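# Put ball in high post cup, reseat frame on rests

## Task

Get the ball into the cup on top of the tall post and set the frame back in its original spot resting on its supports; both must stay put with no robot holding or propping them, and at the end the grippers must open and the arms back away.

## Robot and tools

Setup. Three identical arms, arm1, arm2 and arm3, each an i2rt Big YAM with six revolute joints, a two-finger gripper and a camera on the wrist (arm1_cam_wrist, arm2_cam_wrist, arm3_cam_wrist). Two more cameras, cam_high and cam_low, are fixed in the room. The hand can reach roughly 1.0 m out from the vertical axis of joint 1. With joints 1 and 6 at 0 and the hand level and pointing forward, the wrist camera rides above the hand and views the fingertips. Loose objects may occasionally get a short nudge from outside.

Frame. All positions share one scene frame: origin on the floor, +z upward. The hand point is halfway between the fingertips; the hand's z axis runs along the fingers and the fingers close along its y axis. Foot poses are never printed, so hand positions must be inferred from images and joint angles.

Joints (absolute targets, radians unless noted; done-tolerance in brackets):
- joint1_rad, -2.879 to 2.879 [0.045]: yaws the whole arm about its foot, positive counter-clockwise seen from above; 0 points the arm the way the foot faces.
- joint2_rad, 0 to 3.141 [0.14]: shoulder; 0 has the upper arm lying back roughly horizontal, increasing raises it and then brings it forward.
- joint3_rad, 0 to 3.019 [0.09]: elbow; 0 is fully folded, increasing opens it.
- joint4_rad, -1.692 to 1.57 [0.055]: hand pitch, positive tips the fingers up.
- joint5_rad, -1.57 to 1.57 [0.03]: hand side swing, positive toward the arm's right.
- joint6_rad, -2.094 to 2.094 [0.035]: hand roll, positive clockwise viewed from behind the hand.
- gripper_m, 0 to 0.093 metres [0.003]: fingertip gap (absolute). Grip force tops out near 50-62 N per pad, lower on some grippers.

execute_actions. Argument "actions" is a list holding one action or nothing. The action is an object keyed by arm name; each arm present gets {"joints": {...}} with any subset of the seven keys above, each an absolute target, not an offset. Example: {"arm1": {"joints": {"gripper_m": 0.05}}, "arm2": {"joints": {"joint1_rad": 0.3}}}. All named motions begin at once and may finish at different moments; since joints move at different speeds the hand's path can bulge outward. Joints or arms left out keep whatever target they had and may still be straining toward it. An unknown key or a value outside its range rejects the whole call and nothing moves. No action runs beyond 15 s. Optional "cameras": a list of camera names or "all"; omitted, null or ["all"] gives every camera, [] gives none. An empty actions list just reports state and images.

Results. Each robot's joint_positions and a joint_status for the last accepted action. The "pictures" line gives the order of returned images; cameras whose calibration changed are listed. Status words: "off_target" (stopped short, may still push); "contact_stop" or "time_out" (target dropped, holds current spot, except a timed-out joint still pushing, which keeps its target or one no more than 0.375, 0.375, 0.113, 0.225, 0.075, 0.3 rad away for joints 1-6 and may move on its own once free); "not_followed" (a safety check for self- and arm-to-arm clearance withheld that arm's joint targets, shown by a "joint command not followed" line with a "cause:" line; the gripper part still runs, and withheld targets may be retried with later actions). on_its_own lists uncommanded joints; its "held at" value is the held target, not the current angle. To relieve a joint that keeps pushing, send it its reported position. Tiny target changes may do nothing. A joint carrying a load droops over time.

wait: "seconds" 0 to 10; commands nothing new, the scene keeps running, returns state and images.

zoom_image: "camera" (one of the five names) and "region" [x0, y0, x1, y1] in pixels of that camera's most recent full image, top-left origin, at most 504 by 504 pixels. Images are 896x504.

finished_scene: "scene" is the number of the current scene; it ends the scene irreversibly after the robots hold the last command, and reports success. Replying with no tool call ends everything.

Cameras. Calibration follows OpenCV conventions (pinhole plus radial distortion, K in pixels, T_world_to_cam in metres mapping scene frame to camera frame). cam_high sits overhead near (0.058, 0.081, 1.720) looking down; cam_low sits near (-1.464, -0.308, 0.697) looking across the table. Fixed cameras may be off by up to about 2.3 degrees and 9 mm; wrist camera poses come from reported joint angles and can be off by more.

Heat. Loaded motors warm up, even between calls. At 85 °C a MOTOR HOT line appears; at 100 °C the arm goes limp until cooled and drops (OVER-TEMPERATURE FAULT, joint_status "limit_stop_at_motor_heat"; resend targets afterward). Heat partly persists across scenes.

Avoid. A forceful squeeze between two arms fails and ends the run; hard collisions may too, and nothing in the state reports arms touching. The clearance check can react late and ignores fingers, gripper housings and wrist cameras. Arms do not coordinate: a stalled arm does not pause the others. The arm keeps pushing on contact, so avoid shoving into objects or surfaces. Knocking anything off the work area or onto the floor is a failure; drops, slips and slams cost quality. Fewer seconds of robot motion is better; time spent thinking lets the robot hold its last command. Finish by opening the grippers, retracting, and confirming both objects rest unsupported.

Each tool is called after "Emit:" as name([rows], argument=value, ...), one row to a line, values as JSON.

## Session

Emit:
execute_actions(actions=[])

Scene clock: 0.00 s.
Motor temperatures (°C, as the motors report them): arm1=[24 24 26 22 23 24] | arm2=[25 26 24 23 25 24] | arm3=[23 24 27 24 21 23]
arm1.joint_positions: joint1_rad=-0.436 joint2_rad=+0.563 joint3_rad=+1.440 joint4_rad=-1.403 joint5_rad=-0.114 joint6_rad=+0.283 gripper_m=+0.094
arm1.joint_status: not commanded
arm1.hand: x=+1.2722 y=+0.0600 z=+1.3520 quat_wxyz=(-0.011, -0.818, +0.275, +0.506) (m; scene frame)
arm2.joint_positions: joint1_rad=+0.030 joint2_rad=+0.651 joint3_rad=+1.435 joint4_rad=-1.164 joint5_rad=+0.052 joint6_rad=+0.001 gripper_m=+0.094
arm2.joint_status: not commanded
arm2.hand: x=-0.5871 y=+1.0411 z=+1.3929 quat_wxyz=(-0.488, -0.399, -0.722, +0.285) (m; scene frame)
arm3.joint_positions: joint1_rad=+0.353 joint2_rad=+0.566 joint3_rad=+1.391 joint4_rad=-1.147 joint5_rad=+0.065 joint6_rad=-0.341 gripper_m=+0.095
arm3.joint_status: not commanded
arm3.hand: x=-0.6814 y=-1.0309 z=+1.3718 quat_wxyz=(-0.511, +0.618, -0.523, -0.288) (m; scene frame)
pictures: arm1_cam_wrist, arm2_cam_wrist, arm3_cam_wrist, cam_high, cam_low
camera_calibration (this result's frames):
arm1_cam_wrist: T_world_to_cam=[[0.436503, 0.848336, -0.299651, -0.1992], [0.760136, -0.525908, -0.381593, -0.411063], [-0.481308, -0.0612088, -0.874412, 1.91992], [0, 0, 0, 1]] pos_world=[1.32349, 0.0703227, 1.46225]
arm2_cam_wrist: T_world_to_cam=[[-0.858852, -0.511912, 0.0178814, 0.00160845], [-0.44008, 0.719573, -0.537164, -0.257431], [0.262114, -0.469213, -0.843288, 1.94153], [0, 0, 0, 1]] pos_world=[-0.620811, 1.09706, 1.49896]
arm3_cam_wrist: T_world_to_cam=[[0.939222, -0.0744213, 0.335147, 0.10284], [0.125101, -0.83491, -0.535981, -0.0369437], [0.319706, 0.545332, -0.774856, 1.96716], [0, 0, 0, 1]] pos_world=[-0.720881, -1.09595, 1.47]
Images, in order (width x height): arm1_cam_wrist 896x504, arm2_cam_wrist 896x504, arm3_cam_wrist 896x504, cam_high 896x504, cam_low 896x504.

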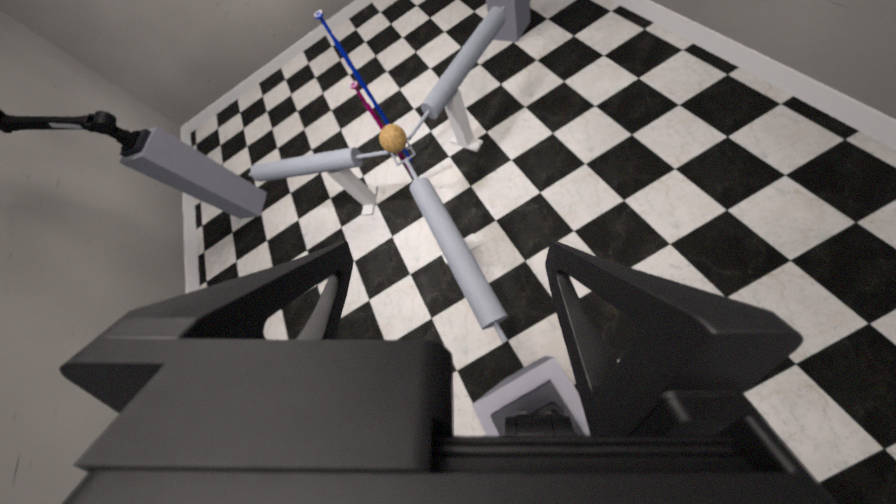

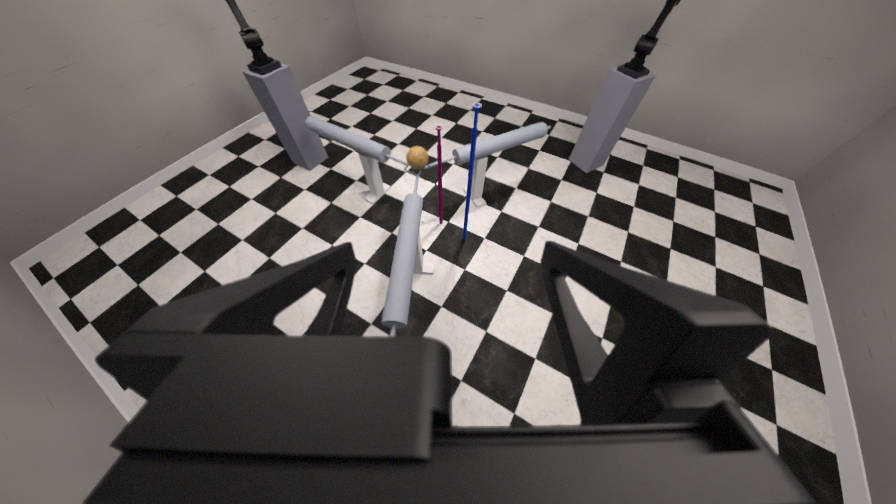

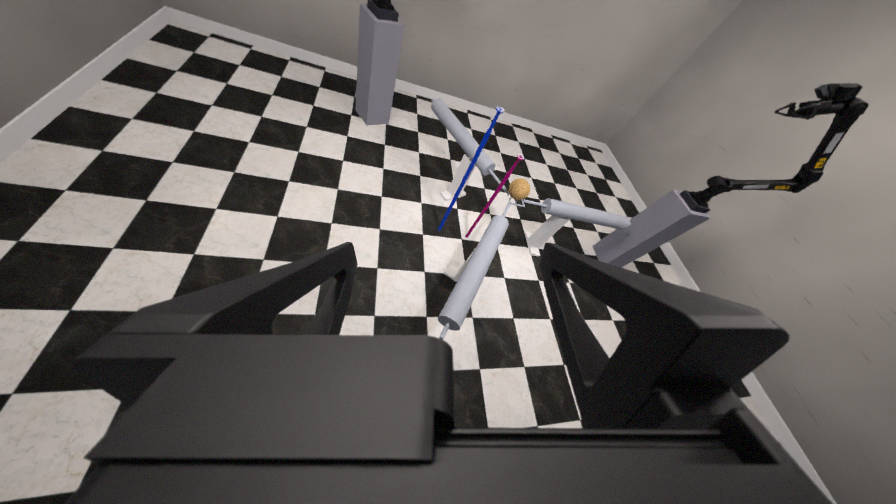

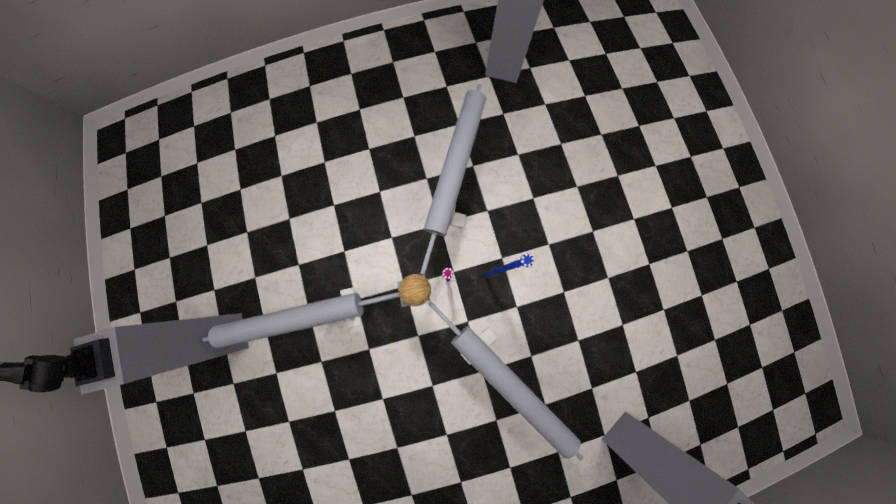

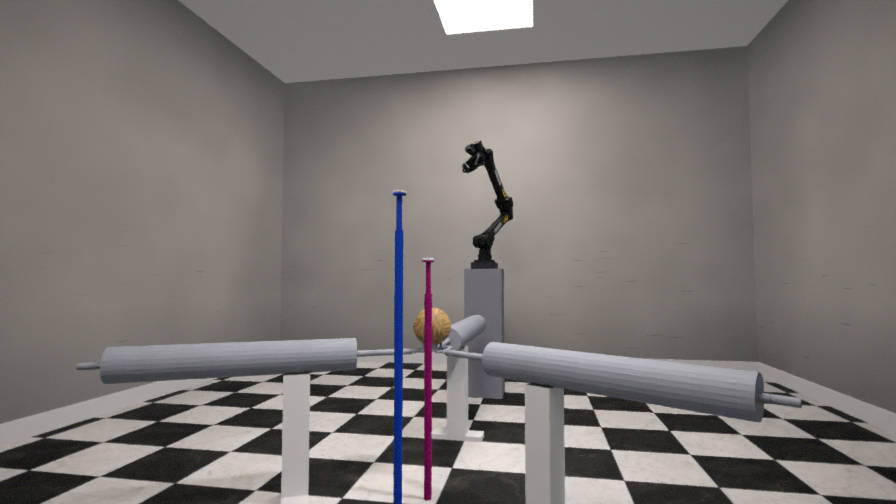

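Emit:
execute_actions([
  {"arm1":{"joints":{"joint1_rad":-0.055,"joint2_rad":1.75,"joint3_rad":0.58,"joint4_rad":-0.25,"joint5_rad":0,"joint6_rad":-0.02}},"arm2":{"joints":{"joint1_rad":0.42,"joint2_rad":2.1,"joint3_rad":1.3,"joint4_rad":-0.6,"joint5_rad":0,"joint6_rad":0.505}},"arm3":{"joints":{"joint1_rad":-0.195,"joint2_rad":2.1,"joint3_rad":1.535,"joint4_rad":-0.75,"joint5_rad":0,"joint6_rad":-0.122}}},
], cameras=[])

Emit:
execute_actions([
  {"arm1":{"joints":{"joint2_rad":2.2,"joint3_rad":0.551,"joint4_rad":0.065}},"arm2":{"joints":{"joint2_rad":2.397,"joint3_rad":1.305,"joint4_rad":-0.465}},"arm3":{"joints":{"joint2_rad":2.4,"joint4_rad":-0.68}}},
], cameras=["arm1_cam_wrist","arm2_cam_wrist","arm3_cam_wrist","cam_low"])

Scene clock: 11.90 s.
Motor temperatures (°C, as the motors report them): arm1=[24 24 28 22 23 24] | arm2=[25 26 25 23 25 24] | arm3=[23 24 29 24 21 23]
arm1.joint_positions: joint1_rad=-0.057 joint2_rad=+1.743 joint3_rad=+0.579 joint4_rad=-0.269 joint5_rad=-0.001 joint6_rad=-0.005 gripper_m=+0.094
arm1.joint_status: all done
arm1.hand: x=+1.1109 y=+0.0191 z=+0.6901 quat_wxyz=(+0.005, -0.997, +0.024, +0.074) (m; scene frame)
arm2.joint_positions: joint1_rad=+0.415 joint2_rad=+2.104 joint3_rad=+1.298 joint4_rad=-0.615 joint5_rad=+0.001 joint6_rad=+0.495 gripper_m=+0.094
arm2.joint_status: all done
arm2.hand: x=-0.2484 y=+0.9344 z=+0.7049 quat_wxyz=(-0.078, -0.515, -0.854, +0.008) (m; scene frame)
arm3.joint_positions: joint1_rad=-0.191 joint2_rad=+2.086 joint3_rad=+1.531 joint4_rad=-0.756 joint5_rad=+0.000 joint6_rad=-0.136 gripper_m=+0.095
arm3.joint_status: all done
arm3.hand: x=-0.3184 y=-0.7418 z=+0.7647 quat_wxyz=(-0.119, +0.491, -0.861, -0.052) (m; scene frame)
pictures: none
No camera images: the call's "cameras" was empty. Leave "cameras" out to get every camera's image.

Scene clock: 13.23 s.
Motor temperatures (°C, as the motors report them): arm1=[24 24 28 22 23 24] | arm2=[25 27 25 23 25 24] | arm3=[23 24 29 24 21 23]
arm1.joint_positions: joint1_rad=-0.057 joint2_rad=+2.200 joint3_rad=+0.551 joint4_rad=+0.048 joint5_rad=-0.001 joint6_rad=-0.005 gripper_m=+0.094
arm1.joint_status: all done
arm1.hand: x=+1.1855 y=+0.0159 z=+0.5617 quat_wxyz=(+0.002, -1.000, +0.024, -0.010) (m; scene frame)
arm2.joint_positions: joint1_rad=+0.415 joint2_rad=+2.395 joint3_rad=+1.298 joint4_rad=-0.479 joint5_rad=+0.001 joint6_rad=+0.496 gripper_m=+0.094
arm2.joint_status: all done
arm2.hand: x=-0.2942 y=+0.9636 z=+0.5530 quat_wxyz=(+0.000, -0.517, -0.856, +0.004) (m; scene frame)
arm3.joint_positions: joint1_rad=-0.191 joint2_rad=+2.424 joint3_rad=+1.522 joint4_rad=-0.687 joint5_rad=+0.000 joint6_rad=-0.136 gripper_m=+0.095
arm3.joint_status: all done
arm3.hand: x=-0.3637 y=-0.7968 z=+0.5597 quat_wxyz=(+0.010, +0.496, -0.868, +0.000) (m; scene frame)
pictures: arm1_cam_wrist, arm2_cam_wrist, arm3_cam_wrist, cam_low
camera_calibration (this result's frames):
arm1_cam_wrist: T_world_to_cam=[[0.051485, 0.998671, 0.00214546, -0.0762298], [0.799317, -0.0424953, 0.599405, -1.27509], [0.5987, -0.0291454, -0.800443, -0.137898], [0, 0, 0, 1]] pos_world=[1.10569, 0.017924, 0.654082]
arm2_cam_wrist: T_world_to_cam=[[-0.889052, -0.457611, 0.0133338, 0.169842], [-0.36332, 0.722985, 0.587615, -1.12668], [-0.278539, 0.517576, -0.809031, -0.00874568], [0, 0, 0, 1]] pos_world=[-0.260784, 0.896821, 0.652714]
arm3_cam_wrist: T_world_to_cam=[[0.862923, -0.505317, -0.00424257, -0.0870783], [-0.400785, -0.68948, 0.603315, -1.02955], [-0.307791, -0.518914, -0.797492, 0.0451391], [0, 0, 0, 1]] pos_world=[-0.323593, -0.730433, 0.656772]
Images, in order (width x height): arm1_cam_wrist 896x504, arm2_cam_wrist 896x504, arm3_cam_wrist 896x504, cam_low 896x504.

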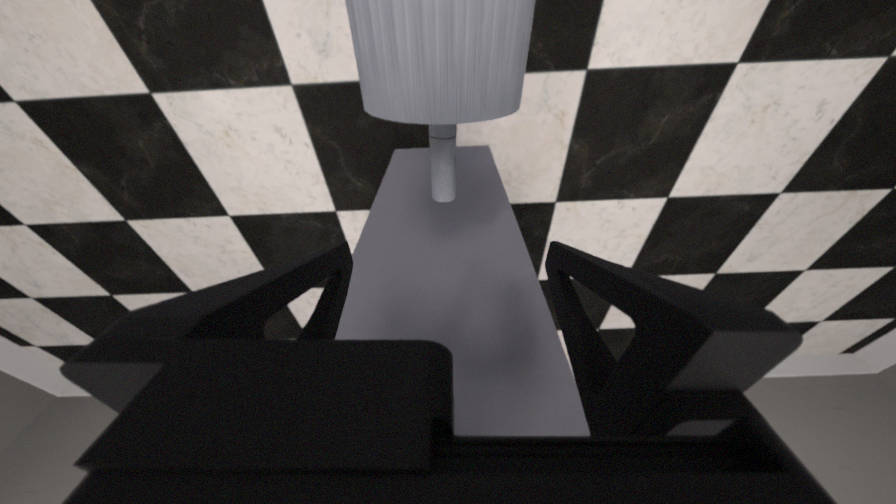

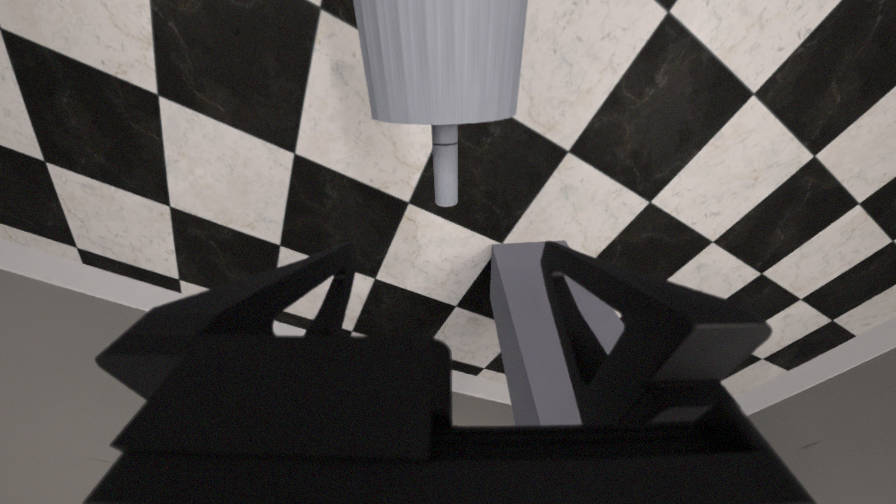

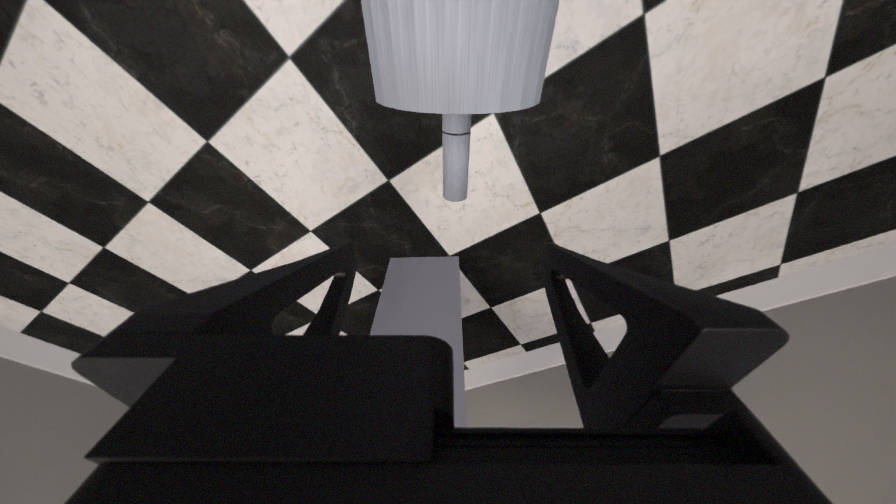

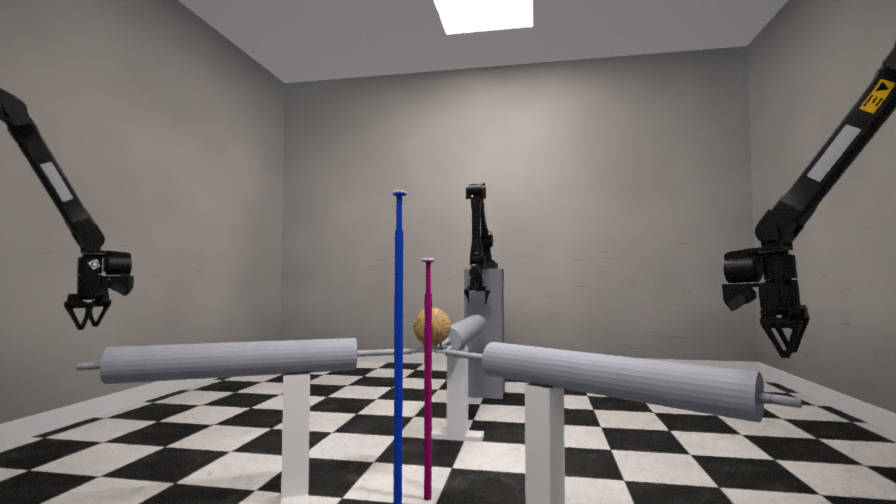

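Emit:
execute_actions([
  {"arm1":{"joints":{"joint1_rad":-0.026,"joint2_rad":2.34,"joint3_rad":0.59,"joint4_rad":0.14,"joint6_rad":0.025,"gripper_m":0.06}},"arm2":{"joints":{"joint2_rad":2.51,"joint3_rad":1.34,"joint4_rad":-0.41,"gripper_m":0.06}},"arm3":{"joints":{"joint1_rad":-0.215,"joint2_rad":2.53,"joint3_rad":1.57,"joint4_rad":-0.625,"gripper_m":0.06}}},
], cameras=[])

Emit:
execute_actions([
  {"arm1":{"joints":{"joint2_rad":2.48,"joint3_rad":0.655,"joint4_rad":0.215}},"arm2":{"joints":{"joint2_rad":2.61,"joint3_rad":1.395,"joint4_rad":-0.37}},"arm3":{"joints":{"joint2_rad":2.615,"joint3_rad":1.61,"joint4_rad":-0.59}}},
], cameras=[])

Emit:
execute_actions([
  {"arm1":{"joints":{"joint2_rad":2.62,"joint3_rad":0.742,"joint4_rad":0.283}},"arm2":{"joints":{"joint2_rad":2.695,"joint3_rad":1.46,"joint4_rad":-0.335}},"arm3":{"joints":{"joint2_rad":2.685,"joint3_rad":1.665,"joint4_rad":-0.555}}},
], cameras=["arm1_cam_wrist","arm2_cam_wrist","arm3_cam_wrist","cam_low"])

Scene clock: 25.40 s.
Motor temperatures (°C, as the motors report them): arm1=[24 25 27 22 23 24] | arm2=[25 28 25 23 25 24] | arm3=[23 26 29 24 21 23]
arm1.joint_positions: joint1_rad=-0.034 joint2_rad=+2.341 joint3_rad=+0.594 joint4_rad=+0.126 joint5_rad=-0.001 joint6_rad=+0.010 gripper_m=+0.060
arm1.joint_status: all done
arm1.hand: x=+1.1921 y=+0.0097 z=+0.5248 quat_wxyz=(+0.002, -1.000, +0.020, -0.019) (m; scene frame)
arm2.joint_positions: joint1_rad=+0.415 joint2_rad=+2.513 joint3_rad=+1.326 joint4_rad=-0.422 joint5_rad=+0.001 joint6_rad=+0.496 gripper_m=+0.060
arm2.joint_status: all done
arm2.hand: x=-0.3082 y=+0.9725 z=+0.4996 quat_wxyz=(+0.016, -0.517, -0.856, +0.004) (m; scene frame)
arm3.joint_positions: joint1_rad=-0.201 joint2_rad=+2.517 joint3_rad=+1.550 joint4_rad=-0.634 joint5_rad=+0.000 joint6_rad=-0.136 gripper_m=+0.060
arm3.joint_status: all done
arm3.hand: x=-0.3634 y=-0.8043 z=+0.5137 quat_wxyz=(+0.015, +0.492, -0.870, +0.002) (m; scene frame)
pictures: none
No camera images: the call's "cameras" was empty. Leave "cameras" out to get every camera's image.

Scene clock: 26.40 s.
Motor temperatures (°C, as the motors report them): arm1=[24 25 27 22 23 24] | arm2=[25 28 25 23 25 24] | arm3=[23 26 29 24 21 23]
arm1.joint_positions: joint1_rad=-0.034 joint2_rad=+2.478 joint3_rad=+0.660 joint4_rad=+0.203 joint5_rad=-0.001 joint6_rad=+0.010 gripper_m=+0.060
arm1.joint_status: all done
arm1.hand: x=+1.1896 y=+0.0100 z=+0.4856 quat_wxyz=(+0.002, -1.000, +0.020, -0.017) (m; scene frame)
arm2.joint_positions: joint1_rad=+0.415 joint2_rad=+2.604 joint3_rad=+1.383 joint4_rad=-0.380 joint5_rad=+0.001 joint6_rad=+0.496 gripper_m=+0.060
arm2.joint_status: all done
arm2.hand: x=-0.3055 y=+0.9703 z=+0.4623 quat_wxyz=(+0.012, -0.517, -0.856, +0.004) (m; scene frame)
arm3.joint_positions: joint1_rad=-0.201 joint2_rad=+2.596 joint3_rad=+1.590 joint4_rad=-0.599 joint5_rad=+0.000 joint6_rad=-0.136 gripper_m=+0.060
arm3.joint_status: all done
arm3.hand: x=-0.3648 y=-0.8056 z=+0.4773 quat_wxyz=(+0.017, +0.492, -0.870, +0.003) (m; scene frame)
pictures: none
No camera images: the call's "cameras" was empty. Leave "cameras" out to get every camera's image.

Scene clock: 27.33 s.
Motor temperatures (°C, as the motors report them): arm1=[24 25 27 22 23 24] | arm2=[25 28 25 23 25 24] | arm3=[23 26 29 24 21 23]
arm1.joint_positions: joint1_rad=-0.034 joint2_rad=+2.620 joint3_rad=+0.740 joint4_rad=+0.268 joint5_rad=+0.002 joint6_rad=+0.014 gripper_m=+0.060
arm1.joint_status: all done
arm1.hand: x=+1.1891 y=+0.0108 z=+0.4422 quat_wxyz=(+0.004, -1.000, +0.022, -0.015) (m; scene frame)
arm2.joint_positions: joint1_rad=+0.415 joint2_rad=+2.686 joint3_rad=+1.446 joint4_rad=-0.346 joint5_rad=+0.001 joint6_rad=+0.496 gripper_m=+0.060
arm2.joint_status: all done
arm2.hand: x=-0.3002 y=+0.9664 z=+0.4298 quat_wxyz=(+0.005, -0.517, -0.856, +0.004) (m; scene frame)
arm3.joint_positions: joint1_rad=-0.201 joint2_rad=+2.659 joint3_rad=+1.642 joint4_rad=-0.564 joint5_rad=+0.000 joint6_rad=-0.136 gripper_m=+0.060
arm3.joint_status: all done
arm3.hand: x=-0.3585 y=-0.7975 z=+0.4519 quat_wxyz=(+0.006, +0.492, -0.871, -0.001) (m; scene frame)
pictures: arm1_cam_wrist, arm2_cam_wrist, arm3_cam_wrist, cam_low
camera_calibration (this result's frames):
arm1_cam_wrist: T_world_to_cam=[[0.0472384, 0.998865, 0.00602721, -0.0678019], [0.792249, -0.0411407, 0.608809, -1.20236], [0.608366, -0.0239841, -0.793294, -0.250597], [0, 0, 0, 1]] pos_world=[1.10823, 0.0122486, 0.533621]
arm2_cam_wrist: T_world_to_cam=[[-0.888948, -0.457628, 0.018681, 0.165173], [-0.35782, 0.719373, 0.595372, -1.05668], [-0.285897, 0.52257, -0.803233, -0.121048], [0, 0, 0, 1]] pos_world=[-0.265878, 0.898992, 0.528803]
arm3_cam_wrist: T_world_to_cam=[[0.858249, -0.513223, -0.00319337, -0.100892], [-0.409967, -0.689293, 0.597329, -0.963325], [-0.308764, -0.511348, -0.80199, -0.0318637], [0, 0, 0, 1]] pos_world=[-0.318179, -0.732087, 0.549545]
Images, in order (width x height): arm1_cam_wrist 896x504, arm2_cam_wrist 896x504, arm3_cam_wrist 896x504, cam_low 896x504.

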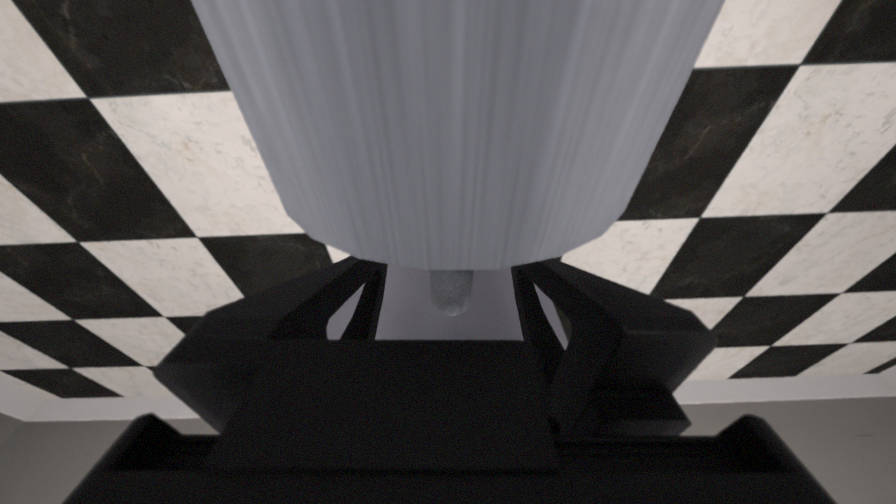

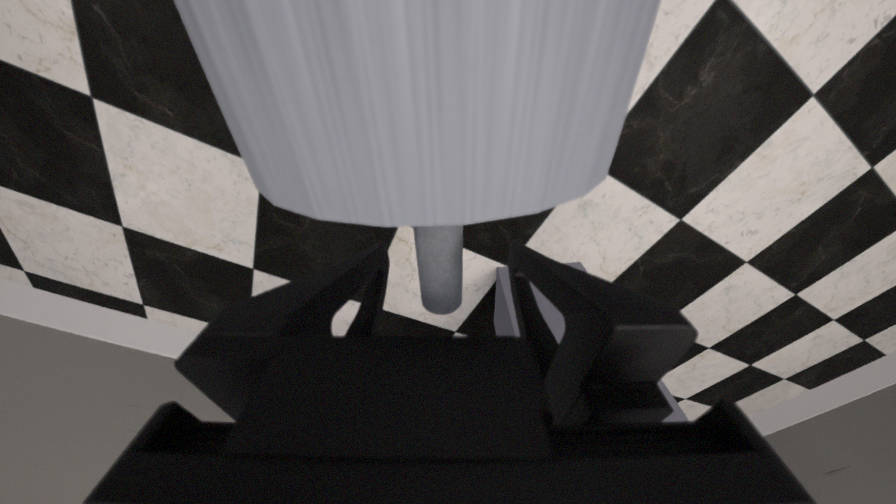

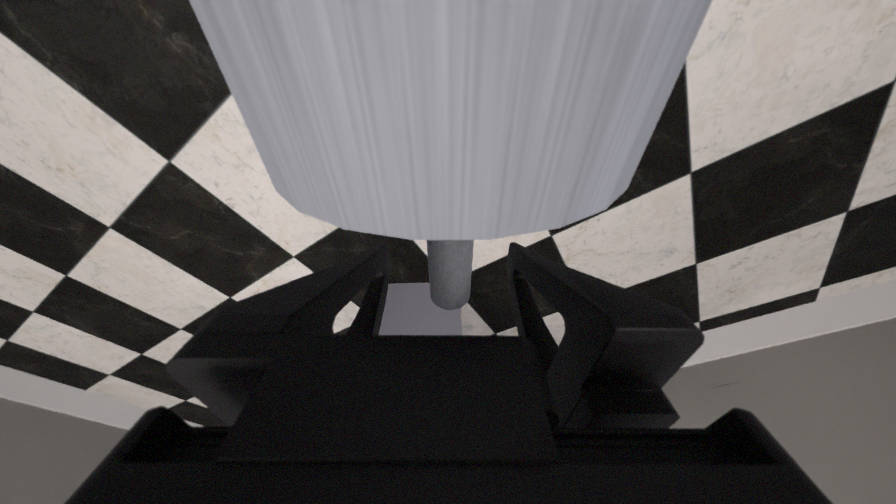

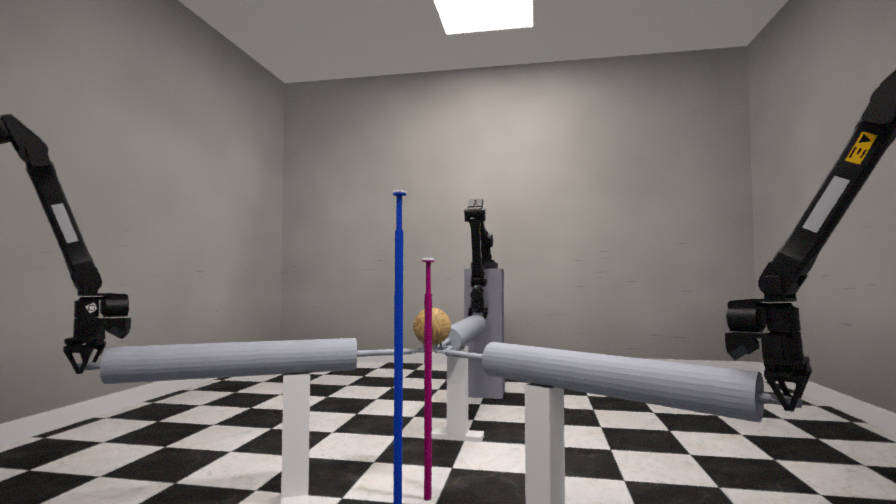

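Emit:
execute_actions([
  {"arm1":{"joints":{"gripper_m":0,"joint1_rad":-0.034,"joint6_rad":0.014}},"arm2":{"joints":{"gripper_m":0,"joint6_rad":0.49}},"arm3":{"joints":{"gripper_m":0,"joint1_rad":-0.201,"joint6_rad":-0.136}}},
], cameras=[])

Emit:
execute_actions([
  {"arm1":{"joints":{"joint2_rad":2.51,"joint3_rad":0.675,"joint4_rad":0.217}},"arm2":{"joints":{"joint2_rad":2.59,"joint3_rad":1.398,"joint4_rad":-0.38}},"arm3":{"joints":{"joint2_rad":2.555,"joint3_rad":1.6,"joint4_rad":-0.598}}},
], cameras=[])

Emit:
execute_actions([
  {"arm1":{"joints":{"joint2_rad":2.40,"joint3_rad":0.624,"joint4_rad":0.166}},"arm2":{"joints":{"joint2_rad":2.51,"joint3_rad":1.356,"joint4_rad":-0.413}},"arm3":{"joints":{"joint2_rad":2.476,"joint3_rad":1.567,"joint4_rad":-0.63}}},
], cameras=[])

Emit:
execute_actions([
  {"arm1":{"joints":{"joint2_rad":2.178,"joint3_rad":0.544,"joint4_rad":0.028}},"arm2":{"joints":{"joint2_rad":2.372,"joint3_rad":1.293,"joint4_rad":-0.49}},"arm3":{"joints":{"joint2_rad":2.352,"joint3_rad":1.522,"joint4_rad":-0.707}}},
], cameras=["cam_low","cam_high"])

Scene clock: 39.27 s.
Motor temperatures (°C, as the motors report them): arm1=[24 25 27 22 23 24] | arm2=[25 28 25 23 25 24] | arm3=[23 26 29 24 21 23]
arm1.joint_positions: joint1_rad=-0.034 joint2_rad=+2.620 joint3_rad=+0.740 joint4_rad=+0.269 joint5_rad=+0.006 joint6_rad=+0.014 gripper_m=+0.018
arm1.joint_status: gripper_m off_target (ended at +0.018, target +0.000); the others done
arm1.hand: x=+1.1887 y=+0.0117 z=+0.4422 quat_wxyz=(+0.006, -1.000, +0.022, -0.015) (m; scene frame)
arm2.joint_positions: joint1_rad=+0.416 joint2_rad=+2.686 joint3_rad=+1.447 joint4_rad=-0.343 joint5_rad=-0.005 joint6_rad=+0.488 gripper_m=+0.019
arm2.joint_status: gripper_m off_target (ended at +0.019, target +0.000); the others done
arm2.hand: x=-0.2982 y=+0.9672 z=+0.4299 quat_wxyz=(+0.003, -0.513, -0.858, +0.002) (m; scene frame)
arm3.joint_positions: joint1_rad=-0.201 joint2_rad=+2.659 joint3_rad=+1.642 joint4_rad=-0.564 joint5_rad=+0.003 joint6_rad=-0.137 gripper_m=+0.019
arm3.joint_status: gripper_m off_target (ended at +0.019, target +0.000); the others done
arm3.hand: x=-0.3582 y=-0.7978 z=+0.4519 quat_wxyz=(+0.006, +0.492, -0.870, +0.000) (m; scene frame)
pictures: none
No camera images: the call's "cameras" was empty. Leave "cameras" out to get every camera's image.

Scene clock: 40.17 s.
Motor temperatures (°C, as the motors report them): arm1=[24 25 27 22 23 24] | arm2=[25 28 25 23 25 24] | arm3=[23 27 29 24 21 23]
arm1.joint_positions: joint1_rad=-0.034 joint2_rad=+2.538 joint3_rad=+0.698 joint4_rad=+0.232 joint5_rad=+0.004 joint6_rad=+0.014 gripper_m=+0.018
arm1.joint_status: all done
arm1.hand: x=+1.1856 y=+0.0112 z=+0.4671 quat_wxyz=(+0.005, -1.000, +0.022, -0.013) (m; scene frame)
arm2.joint_positions: joint1_rad=+0.411 joint2_rad=+2.624 joint3_rad=+1.402 joint4_rad=-0.364 joint5_rad=-0.003 joint6_rad=+0.483 gripper_m=+0.019
arm2.joint_status: all done
arm2.hand: x=-0.3012 y=+0.9659 z=+0.4553 quat_wxyz=(+0.005, -0.513, -0.858, +0.003) (m; scene frame)
arm3.joint_positions: joint1_rad=-0.197 joint2_rad=+2.610 joint3_rad=+1.605 joint4_rad=-0.581 joint5_rad=+0.002 joint6_rad=-0.137 gripper_m=+0.019
arm3.joint_status: all done
arm3.hand: x=-0.3616 y=-0.7988 z=+0.4726 quat_wxyz=(+0.008, +0.494, -0.869, +0.000) (m; scene frame)
pictures: none
No camera images: the call's "cameras" was empty. Leave "cameras" out to get every camera's image.

Scene clock: 41.00 s.
Motor temperatures (°C, as the motors report them): arm1=[24 25 27 22 23 24] | arm2=[25 28 25 23 25 24] | arm3=[23 27 28 24 21 23]
arm1.joint_positions: joint1_rad=-0.034 joint2_rad=+2.427 joint3_rad=+0.637 joint4_rad=+0.180 joint5_rad=+0.004 joint6_rad=+0.014 gripper_m=+0.018
arm1.joint_status: all done
arm1.hand: x=+1.1875 y=+0.0109 z=+0.5003 quat_wxyz=(+0.005, -1.000, +0.022, -0.014) (m; scene frame)
arm2.joint_positions: joint1_rad=+0.414 joint2_rad=+2.540 joint3_rad=+1.357 joint4_rad=-0.402 joint5_rad=-0.004 joint6_rad=+0.483 gripper_m=+0.019
arm2.joint_status: all done
arm2.hand: x=-0.2986 y=+0.9661 z=+0.4906 quat_wxyz=(+0.004, -0.512, -0.859, +0.002) (m; scene frame)
arm3.joint_positions: joint1_rad=-0.197 joint2_rad=+2.532 joint3_rad=+1.565 joint4_rad=-0.620 joint5_rad=+0.002 joint6_rad=-0.137 gripper_m=+0.019
arm3.joint_status: all done
arm3.hand: x=-0.3613 y=-0.7985 z=+0.5083 quat_wxyz=(+0.008, +0.494, -0.869, +0.000) (m; scene frame)
pictures: none
No camera images: the call's "cameras" was empty. Leave "cameras" out to get every camera's image.

Scene clock: 41.93 s.
Motor temperatures (°C, as the motors report them): arm1=[24 25 27 22 23 24] | arm2=[25 28 25 23 25 24] | arm3=[23 27 28 24 21 23]
arm1.joint_positions: joint1_rad=-0.034 joint2_rad=+2.201 joint3_rad=+0.546 joint4_rad=+0.043 joint5_rad=+0.005 joint6_rad=+0.014 gripper_m=+0.018
arm1.joint_status: all done
arm1.hand: x=+1.1901 y=+0.0106 z=+0.5616 quat_wxyz=(+0.005, -1.000, +0.022, -0.015) (m; scene frame)
arm2.joint_positions: joint1_rad=+0.418 joint2_rad=+2.392 joint3_rad=+1.293 joint4_rad=-0.482 joint5_rad=-0.003 joint6_rad=+0.487 gripper_m=+0.019
arm2.joint_status: all done
arm2.hand: x=-0.2949 y=+0.9669 z=+0.5538 quat_wxyz=(+0.002, -0.512, -0.859, +0.003) (m; scene frame)
arm3.joint_positions: joint1_rad=-0.197 joint2_rad=+2.400 joint3_rad=+1.516 joint4_rad=-0.703 joint5_rad=+0.002 joint6_rad=-0.137 gripper_m=+0.019
arm3.joint_status: all done
arm3.hand: x=-0.3605 y=-0.7983 z=+0.5716 quat_wxyz=(+0.009, +0.494, -0.869, +0.000) (m; scene frame)
pictures: cam_high, cam_low
Images, in order (width x height): cam_high 896x504, cam_low 896x504.

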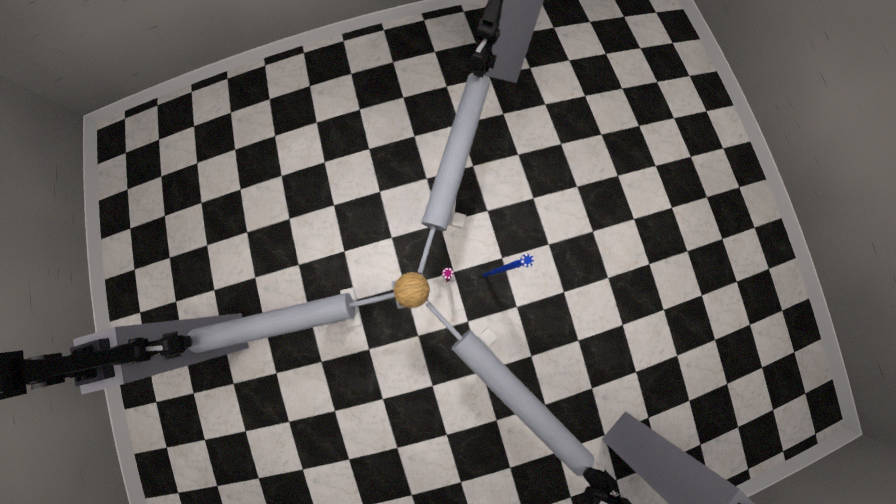

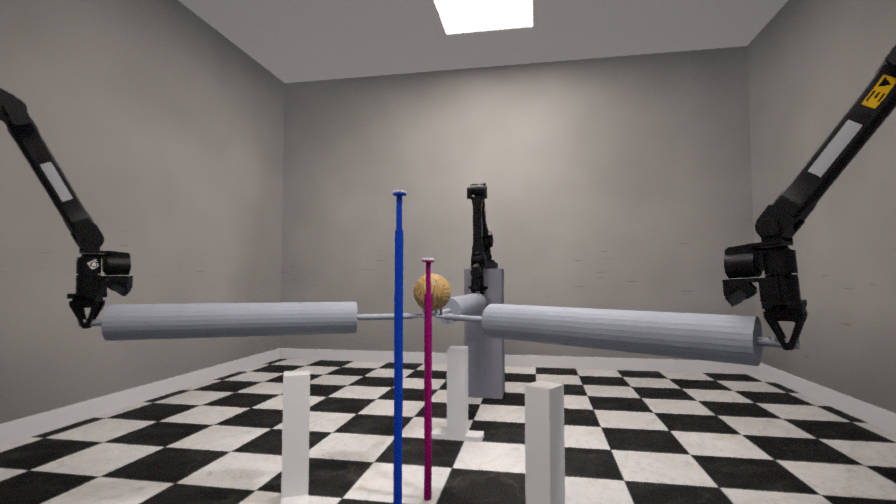

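Emit:
execute_actions([
  {"arm1":{"joints":{"joint2_rad":1.936,"joint3_rad":0.5,"joint4_rad":-0.164}},"arm2":{"joints":{"joint2_rad":2.238,"joint3_rad":1.252,"joint4_rad":-0.584}},"arm3":{"joints":{"joint2_rad":2.233,"joint3_rad":1.503,"joint4_rad":-0.80}}},
], cameras=[])

Emit:
execute_actions([
  {"arm1":{"joints":{"joint2_rad":1.69,"joint3_rad":0.49,"joint4_rad":-0.396}},"arm2":{"joints":{"joint2_rad":2.11,"joint3_rad":1.24,"joint4_rad":-0.696}},"arm3":{"joints":{"joint2_rad":2.126,"joint3_rad":1.52,"joint4_rad":-0.906}}},
], cameras=[])

Emit:
execute_actions([
  {"arm1":{"joints":{"joint2_rad":1.468,"joint3_rad":0.535,"joint4_rad":-0.65}},"arm2":{"joints":{"joint2_rad":1.995,"joint3_rad":1.276,"joint4_rad":-0.822}},"arm3":{"joints":{"joint2_rad":2.033,"joint3_rad":1.57,"joint4_rad":-1.025}}},
], cameras=[])

Emit:
execute_actions([
  {"arm1":{"joints":{"joint2_rad":1.285,"joint3_rad":0.603,"joint4_rad":-0.895}},"arm2":{"joints":{"joint2_rad":1.893,"joint3_rad":1.324,"joint4_rad":-0.96}},"arm3":{"joints":{"joint2_rad":1.953,"joint3_rad":1.63,"joint4_rad":-1.15}}},
], cameras=[])

Emit:
execute_actions([
  {"arm1":{"joints":{"joint2_rad":1.152,"joint3_rad":0.7,"joint4_rad":-1.115}},"arm2":{"joints":{"joint2_rad":1.808,"joint3_rad":1.383,"joint4_rad":-1.1}},"arm3":{"joints":{"joint2_rad":1.89,"joint3_rad":1.705,"joint4_rad":-1.287}}},
], cameras=["cam_low","cam_high"])

Scene clock: 52.83 s.
Motor temperatures (°C, as the motors report them): arm1=[24 25 27 22 23 24] | arm2=[25 29 25 23 25 24] | arm3=[23 28 28 24 21 23]
arm1.joint_positions: joint1_rad=-0.034 joint2_rad=+1.959 joint3_rad=+0.495 joint4_rad=-0.150 joint5_rad=+0.008 joint6_rad=+0.014 gripper_m=+0.018
arm1.joint_status: all done
arm1.hand: x=+1.1903 y=+0.0108 z=+0.6212 quat_wxyz=(+0.007, -1.000, +0.022, -0.016) (m; scene frame)
arm2.joint_positions: joint1_rad=+0.418 joint2_rad=+2.258 joint3_rad=+1.254 joint4_rad=-0.575 joint5_rad=-0.003 joint6_rad=+0.487 gripper_m=+0.019
arm2.joint_status: all done
arm2.hand: x=-0.2941 y=+0.9670 z=+0.6132 quat_wxyz=(+0.001, -0.512, -0.859, +0.003) (m; scene frame)
arm3.joint_positions: joint1_rad=-0.196 joint2_rad=+2.283 joint3_rad=+1.492 joint4_rad=-0.801 joint5_rad=+0.000 joint6_rad=-0.137 gripper_m=+0.019
arm3.joint_status: all done
arm3.hand: x=-0.3612 y=-0.7991 z=+0.6320 quat_wxyz=(+0.011, +0.494, -0.869, +0.001) (m; scene frame)
pictures: none
No camera images: the call's "cameras" was empty. Leave "cameras" out to get every camera's image.

Scene clock: 53.80 s.
Motor temperatures (°C, as the motors report them): arm1=[24 25 27 22 23 24] | arm2=[25 29 25 23 25 24] | arm3=[23 28 28 24 21 23]
arm1.joint_positions: joint1_rad=-0.034 joint2_rad=+1.713 joint3_rad=+0.479 joint4_rad=-0.382 joint5_rad=+0.009 joint6_rad=+0.014 gripper_m=+0.018
arm1.joint_status: all done
arm1.hand: x=+1.1911 y=+0.0106 z=+0.6811 quat_wxyz=(+0.008, -1.000, +0.022, -0.017) (m; scene frame)
arm2.joint_positions: joint1_rad=+0.418 joint2_rad=+2.130 joint3_rad=+1.241 joint4_rad=-0.688 joint5_rad=-0.004 joint6_rad=+0.487 gripper_m=+0.019
arm2.joint_status: all done
arm2.hand: x=-0.2926 y=+0.9666 z=+0.6741 quat_wxyz=(+0.000, -0.512, -0.859, +0.002) (m; scene frame)
arm3.joint_positions: joint1_rad=-0.196 joint2_rad=+2.177 joint3_rad=+1.492 joint4_rad=-0.910 joint5_rad=-0.002 joint6_rad=-0.137 gripper_m=+0.019
arm3.joint_status: all done
arm3.hand: x=-0.3616 y=-0.7997 z=+0.6924 quat_wxyz=(+0.013, +0.494, -0.869, +0.000) (m; scene frame)
pictures: none
No camera images: the call's "cameras" was empty. Leave "cameras" out to get every camera's image.

Scene clock: 54.83 s.
Motor temperatures (°C, as the motors report them): arm1=[24 25 27 22 23 24] | arm2=[25 29 25 23 25 24] | arm3=[23 28 29 24 21 23]
arm1.joint_positions: joint1_rad=-0.034 joint2_rad=+1.480 joint3_rad=+0.499 joint4_rad=-0.624 joint5_rad=+0.010 joint6_rad=+0.014 gripper_m=+0.018
arm1.joint_status: all done
arm1.hand: x=+1.1906 y=+0.0104 z=+0.7421 quat_wxyz=(+0.008, -1.000, +0.022, -0.012) (m; scene frame)
arm2.joint_positions: joint1_rad=+0.416 joint2_rad=+2.011 joint3_rad=+1.241 joint4_rad=-0.801 joint5_rad=+0.000 joint6_rad=+0.487 gripper_m=+0.019
arm2.joint_status: all done
arm2.hand: x=-0.2943 y=+0.9661 z=+0.7335 quat_wxyz=(-0.003, -0.513, -0.858, +0.004) (m; scene frame)
arm3.joint_positions: joint1_rad=-0.194 joint2_rad=+2.076 joint3_rad=+1.501 joint4_rad=-1.018 joint5_rad=-0.005 joint6_rad=-0.136 gripper_m=+0.019
arm3.joint_status: all done
arm3.hand: x=-0.3648 y=-0.8019 z=+0.7525 quat_wxyz=(+0.013, +0.495, -0.869, -0.001) (m; scene frame)
pictures: none
No camera images: the call's "cameras" was empty. Leave "cameras" out to get every camera's image.

Scene clock: 55.87 s.
Motor temperatures (°C, as the motors report them): arm1=[24 25 27 22 23 24] | arm2=[25 29 25 23 25 24] | arm3=[23 28 29 24 21 23]
arm1.joint_positions: joint1_rad=-0.034 joint2_rad=+1.293 joint3_rad=+0.554 joint4_rad=-0.867 joint5_rad=+0.012 joint6_rad=+0.014 gripper_m=+0.018
arm1.joint_status: all done
arm1.hand: x=+1.1932 y=+0.0103 z=+0.8018 quat_wxyz=(+0.009, -1.000, +0.022, -0.012) (m; scene frame)
arm2.joint_positions: joint1_rad=+0.416 joint2_rad=+1.912 joint3_rad=+1.279 joint4_rad=-0.935 joint5_rad=-0.002 joint6_rad=+0.487 gripper_m=+0.019
arm2.joint_status: all done
arm2.hand: x=-0.2919 y=+0.9655 z=+0.7940 quat_wxyz=(-0.004, -0.513, -0.858, +0.004) (m; scene frame)
arm3.joint_positions: joint1_rad=-0.194 joint2_rad=+2.001 joint3_rad=+1.550 joint4_rad=-1.147 joint5_rad=-0.005 joint6_rad=-0.136 gripper_m=+0.019
arm3.joint_status: all done
arm3.hand: x=-0.3650 y=-0.8028 z=+0.8110 quat_wxyz=(+0.015, +0.495, -0.869, -0.001) (m; scene frame)
pictures: none
No camera images: the call's "cameras" was empty. Leave "cameras" out to get every camera's image.

Scene clock: 56.87 s.
Motor temperatures (°C, as the motors report them): arm1=[24 25 27 22 23 24] | arm2=[25 29 25 23 25 24] | arm3=[23 28 30 24 21 23]
arm1.joint_positions: joint1_rad=-0.035 joint2_rad=+1.162 joint3_rad=+0.640 joint4_rad=-1.086 joint5_rad=+0.014 joint6_rad=+0.014 gripper_m=+0.018
arm1.joint_status: all done
arm1.hand: x=+1.1953 y=+0.0103 z=+0.8604 quat_wxyz=(+0.010, -1.000, +0.022, -0.013) (m; scene frame)
arm2.joint_positions: joint1_rad=+0.416 joint2_rad=+1.832 joint3_rad=+1.336 joint4_rad=-1.069 joint5_rad=+0.000 joint6_rad=+0.487 gripper_m=+0.019
arm2.joint_status: all done
arm2.hand: x=-0.2911 y=+0.9652 z=+0.8524 quat_wxyz=(-0.006, -0.513, -0.858, +0.004) (m; scene frame)
arm3.joint_positions: joint1_rad=-0.194 joint2_rad=+1.936 joint3_rad=+1.622 joint4_rad=-1.285 joint5_rad=-0.006 joint6_rad=-0.136 gripper_m=+0.019
arm3.joint_status: all done
arm3.hand: x=-0.3659 y=-0.8044 z=+0.8730 quat_wxyz=(+0.016, +0.495, -0.869, -0.001) (m; scene frame)
pictures: cam_high, cam_low
Images, in order (width x height): cam_high 896x504, cam_low 896x504.

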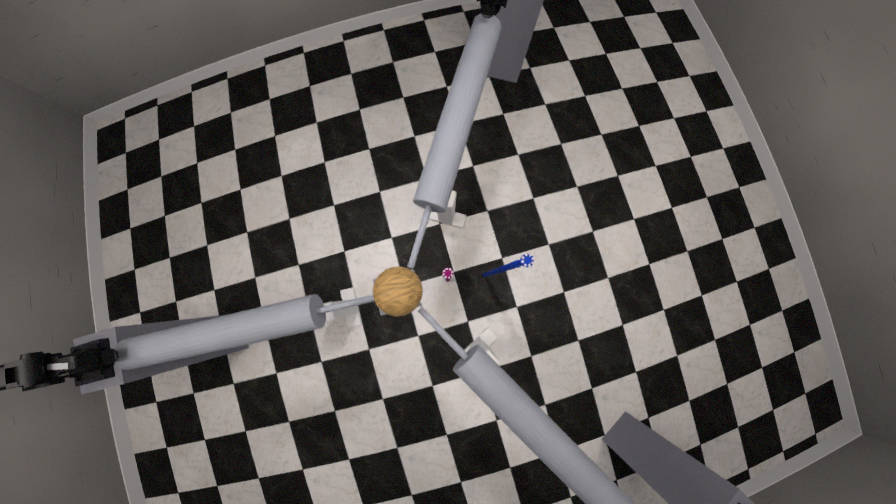

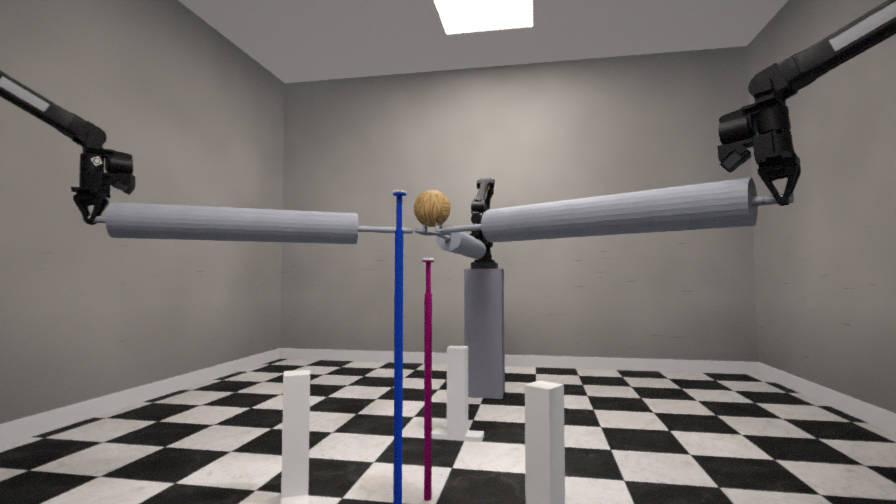

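Emit:
execute_actions([
  {"arm1":{"joints":{"joint2_rad":1.255,"joint3_rad":0.907,"joint4_rad":-1.2}},"arm2":{"joints":{"joint1_rad":0.34,"joint2_rad":1.648,"joint3_rad":1.243,"joint4_rad":-1.14,"joint6_rad":0.405}},"arm3":{"joints":{"joint1_rad":-0.096,"joint2_rad":1.778,"joint3_rad":1.6,"joint4_rad":-1.34,"joint6_rad":-0.032}}},
], cameras=[])

Emit:
execute_actions([
  {"arm1":{"joints":{"joint2_rad":1.365,"joint3_rad":1.125,"joint4_rad":-1.3}},"arm2":{"joints":{"joint1_rad":0.259,"joint2_rad":1.494,"joint3_rad":1.174,"joint4_rad":-1.22,"joint6_rad":0.324}},"arm3":{"joints":{"joint1_rad":0.003,"joint2_rad":1.685,"joint3_rad":1.585,"joint4_rad":-1.412,"joint6_rad":0.067}}},
], cameras=[])

Emit:
execute_actions([
  {"arm1":{"joints":{"joint2_rad":1.488,"joint3_rad":1.34,"joint4_rad":-1.387}},"arm2":{"joints":{"joint1_rad":0.158,"joint2_rad":1.36,"joint3_rad":1.116,"joint4_rad":-1.295,"joint6_rad":0.223}},"arm3":{"joints":{"joint1_rad":0.111,"joint2_rad":1.617,"joint3_rad":1.58,"joint4_rad":-1.47,"joint6_rad":0.175}}},
], cameras=[])

Emit:
execute_actions([
  {"arm1":{"joints":{"joint2_rad":1.628,"joint3_rad":1.512,"joint4_rad":-1.41}},"arm2":{"joints":{"joint1_rad":0.031,"joint2_rad":1.258,"joint3_rad":1.023,"joint4_rad":-1.298,"joint6_rad":0.096}},"arm3":{"joints":{"joint1_rad":0.229,"joint2_rad":1.575,"joint3_rad":1.52,"joint4_rad":-1.455,"joint6_rad":0.293}}},
], cameras=["cam_low","cam_high"])

Scene clock: 79.63 s.
Motor temperatures (°C, as the motors report them): arm1=[24 25 32 22 24 24] | arm2=[25 29 29 23 25 24] | arm3=[23 28 37 24 21 23]
arm1.joint_positions: joint1_rad=-0.036 joint2_rad=+1.268 joint3_rad=+0.845 joint4_rad=-1.177 joint5_rad=+0.013 joint6_rad=+0.014 gripper_m=+0.018
arm1.joint_status: all done
arm1.hand: x=+1.1365 y=+0.0120 z=+0.9020 quat_wxyz=(+0.010, -1.000, +0.023, -0.009) (m; scene frame)
arm2.joint_positions: joint1_rad=+0.360 joint2_rad=+1.670 joint3_rad=+1.237 joint4_rad=-1.136 joint5_rad=-0.006 joint6_rad=+0.430 gripper_m=+0.019
arm2.joint_status: all done
arm2.hand: x=-0.3463 y=+0.9721 z=+0.8954 quat_wxyz=(-0.004, -0.512, -0.859, +0.001) (m; scene frame)
arm3.joint_positions: joint1_rad=-0.092 joint2_rad=+1.819 joint3_rad=+1.576 joint4_rad=-1.355 joint5_rad=-0.003 joint6_rad=-0.032 gripper_m=+0.019
arm3.joint_status: all done
arm3.hand: x=-0.4306 y=-0.7976 z=+0.9202 quat_wxyz=(+0.015, +0.494, -0.869, +0.002) (m; scene frame)
pictures: none
No camera images: the call's "cameras" was empty. Leave "cameras" out to get every camera's image.

Scene clock: 80.70 s.
Motor temperatures (°C, as the motors report them): arm1=[24 25 32 22 24 24] | arm2=[25 29 29 23 25 24] | arm3=[23 28 37 24 21 23]
arm1.joint_positions: joint1_rad=-0.039 joint2_rad=+1.384 joint3_rad=+1.057 joint4_rad=-1.278 joint5_rad=+0.013 joint6_rad=+0.014 gripper_m=+0.018
arm1.joint_status: all done
arm1.hand: x=+1.0803 y=+0.0148 z=+0.9397 quat_wxyz=(+0.009, -1.000, +0.025, -0.012) (m; scene frame)
arm2.joint_positions: joint1_rad=+0.286 joint2_rad=+1.516 joint3_rad=+1.165 joint4_rad=-1.217 joint5_rad=-0.005 joint6_rad=+0.355 gripper_m=+0.019
arm2.joint_status: all done
arm2.hand: x=-0.4027 y=+0.9751 z=+0.9362 quat_wxyz=(-0.005, -0.512, -0.859, +0.002) (m; scene frame)
arm3.joint_positions: joint1_rad=+0.005 joint2_rad=+1.723 joint3_rad=+1.555 joint4_rad=-1.428 joint5_rad=-0.009 joint6_rad=+0.066 gripper_m=+0.019
arm3.joint_status: all done
arm3.hand: x=-0.4900 y=-0.7958 z=+0.9626 quat_wxyz=(+0.014, +0.494, -0.870, +0.000) (m; scene frame)
pictures: none
No camera images: the call's "cameras" was empty. Leave "cameras" out to get every camera's image.

Scene clock: 81.70 s.
Motor temperatures (°C, as the motors report them): arm1=[24 25 32 22 24 24] | arm2=[25 29 29 23 25 24] | arm3=[23 28 36 24 21 23]
arm1.joint_positions: joint1_rad=-0.044 joint2_rad=+1.510 joint3_rad=+1.271 joint4_rad=-1.362 joint5_rad=+0.012 joint6_rad=+0.012 gripper_m=+0.018
arm1.joint_status: all done
arm1.hand: x=+1.0220 y=+0.0185 z=+0.9699 quat_wxyz=(+0.009, -1.000, +0.026, -0.010) (m; scene frame)
arm2.joint_positions: joint1_rad=+0.189 joint2_rad=+1.379 joint3_rad=+1.105 joint4_rad=-1.296 joint5_rad=-0.007 joint6_rad=+0.257 gripper_m=+0.019
arm2.joint_status: all done
arm2.hand: x=-0.4617 y=+0.9779 z=+0.9667 quat_wxyz=(-0.004, -0.512, -0.859, +0.001) (m; scene frame)
arm3.joint_positions: joint1_rad=+0.115 joint2_rad=+1.656 joint3_rad=+1.548 joint4_rad=-1.493 joint5_rad=-0.012 joint6_rad=+0.175 gripper_m=+0.019
arm3.joint_status: all done
arm3.hand: x=-0.5503 y=-0.7941 z=+0.9932 quat_wxyz=(+0.017, +0.494, -0.869, +0.002) (m; scene frame)
pictures: none
No camera images: the call's "cameras" was empty. Leave "cameras" out to get every camera's image.

Scene clock: 82.80 s.
Motor temperatures (°C, as the motors report them): arm1=[24 25 32 22 24 24] | arm2=[25 29 29 23 25 24] | arm3=[23 28 36 24 22 23]
arm1.joint_positions: joint1_rad=-0.044 joint2_rad=+1.660 joint3_rad=+1.447 joint4_rad=-1.385 joint5_rad=+0.012 joint6_rad=+0.011 gripper_m=+0.018
arm1.joint_status: all done
arm1.hand: x=+0.9625 y=+0.0212 z=+0.9690 quat_wxyz=(+0.009, -1.000, +0.026, -0.008) (m; scene frame)
arm2.joint_positions: joint1_rad=+0.061 joint2_rad=+1.279 joint3_rad=+1.005 joint4_rad=-1.303 joint5_rad=-0.011 joint6_rad=+0.129 gripper_m=+0.019
arm2.joint_status: all done
arm2.hand: x=-0.5222 y=+0.9793 z=+0.9645 quat_wxyz=(-0.002, -0.512, -0.859, -0.002) (m; scene frame)
arm3.joint_positions: joint1_rad=+0.233 joint2_rad=+1.626 joint3_rad=+1.490 joint4_rad=-1.483 joint5_rad=-0.013 joint6_rad=+0.292 gripper_m=+0.019
arm3.joint_status: all done
arm3.hand: x=-0.6100 y=-0.7934 z=+0.9862 quat_wxyz=(+0.023, +0.494, -0.869, +0.009) (m; scene frame)
pictures: cam_high, cam_low
Images, in order (width x height): cam_high 896x504, cam_low 896x504.

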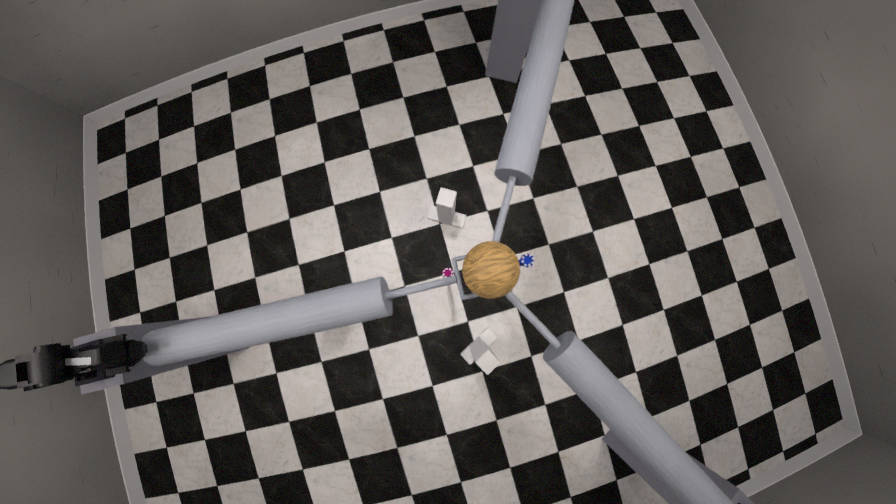

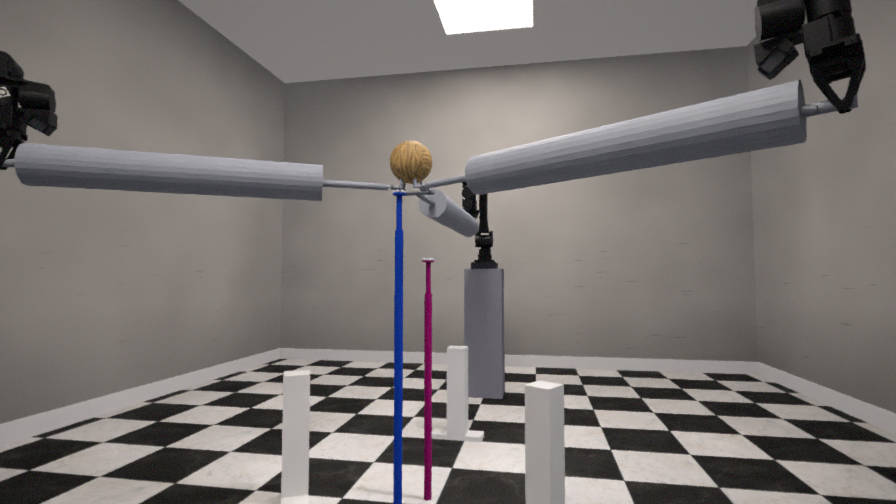

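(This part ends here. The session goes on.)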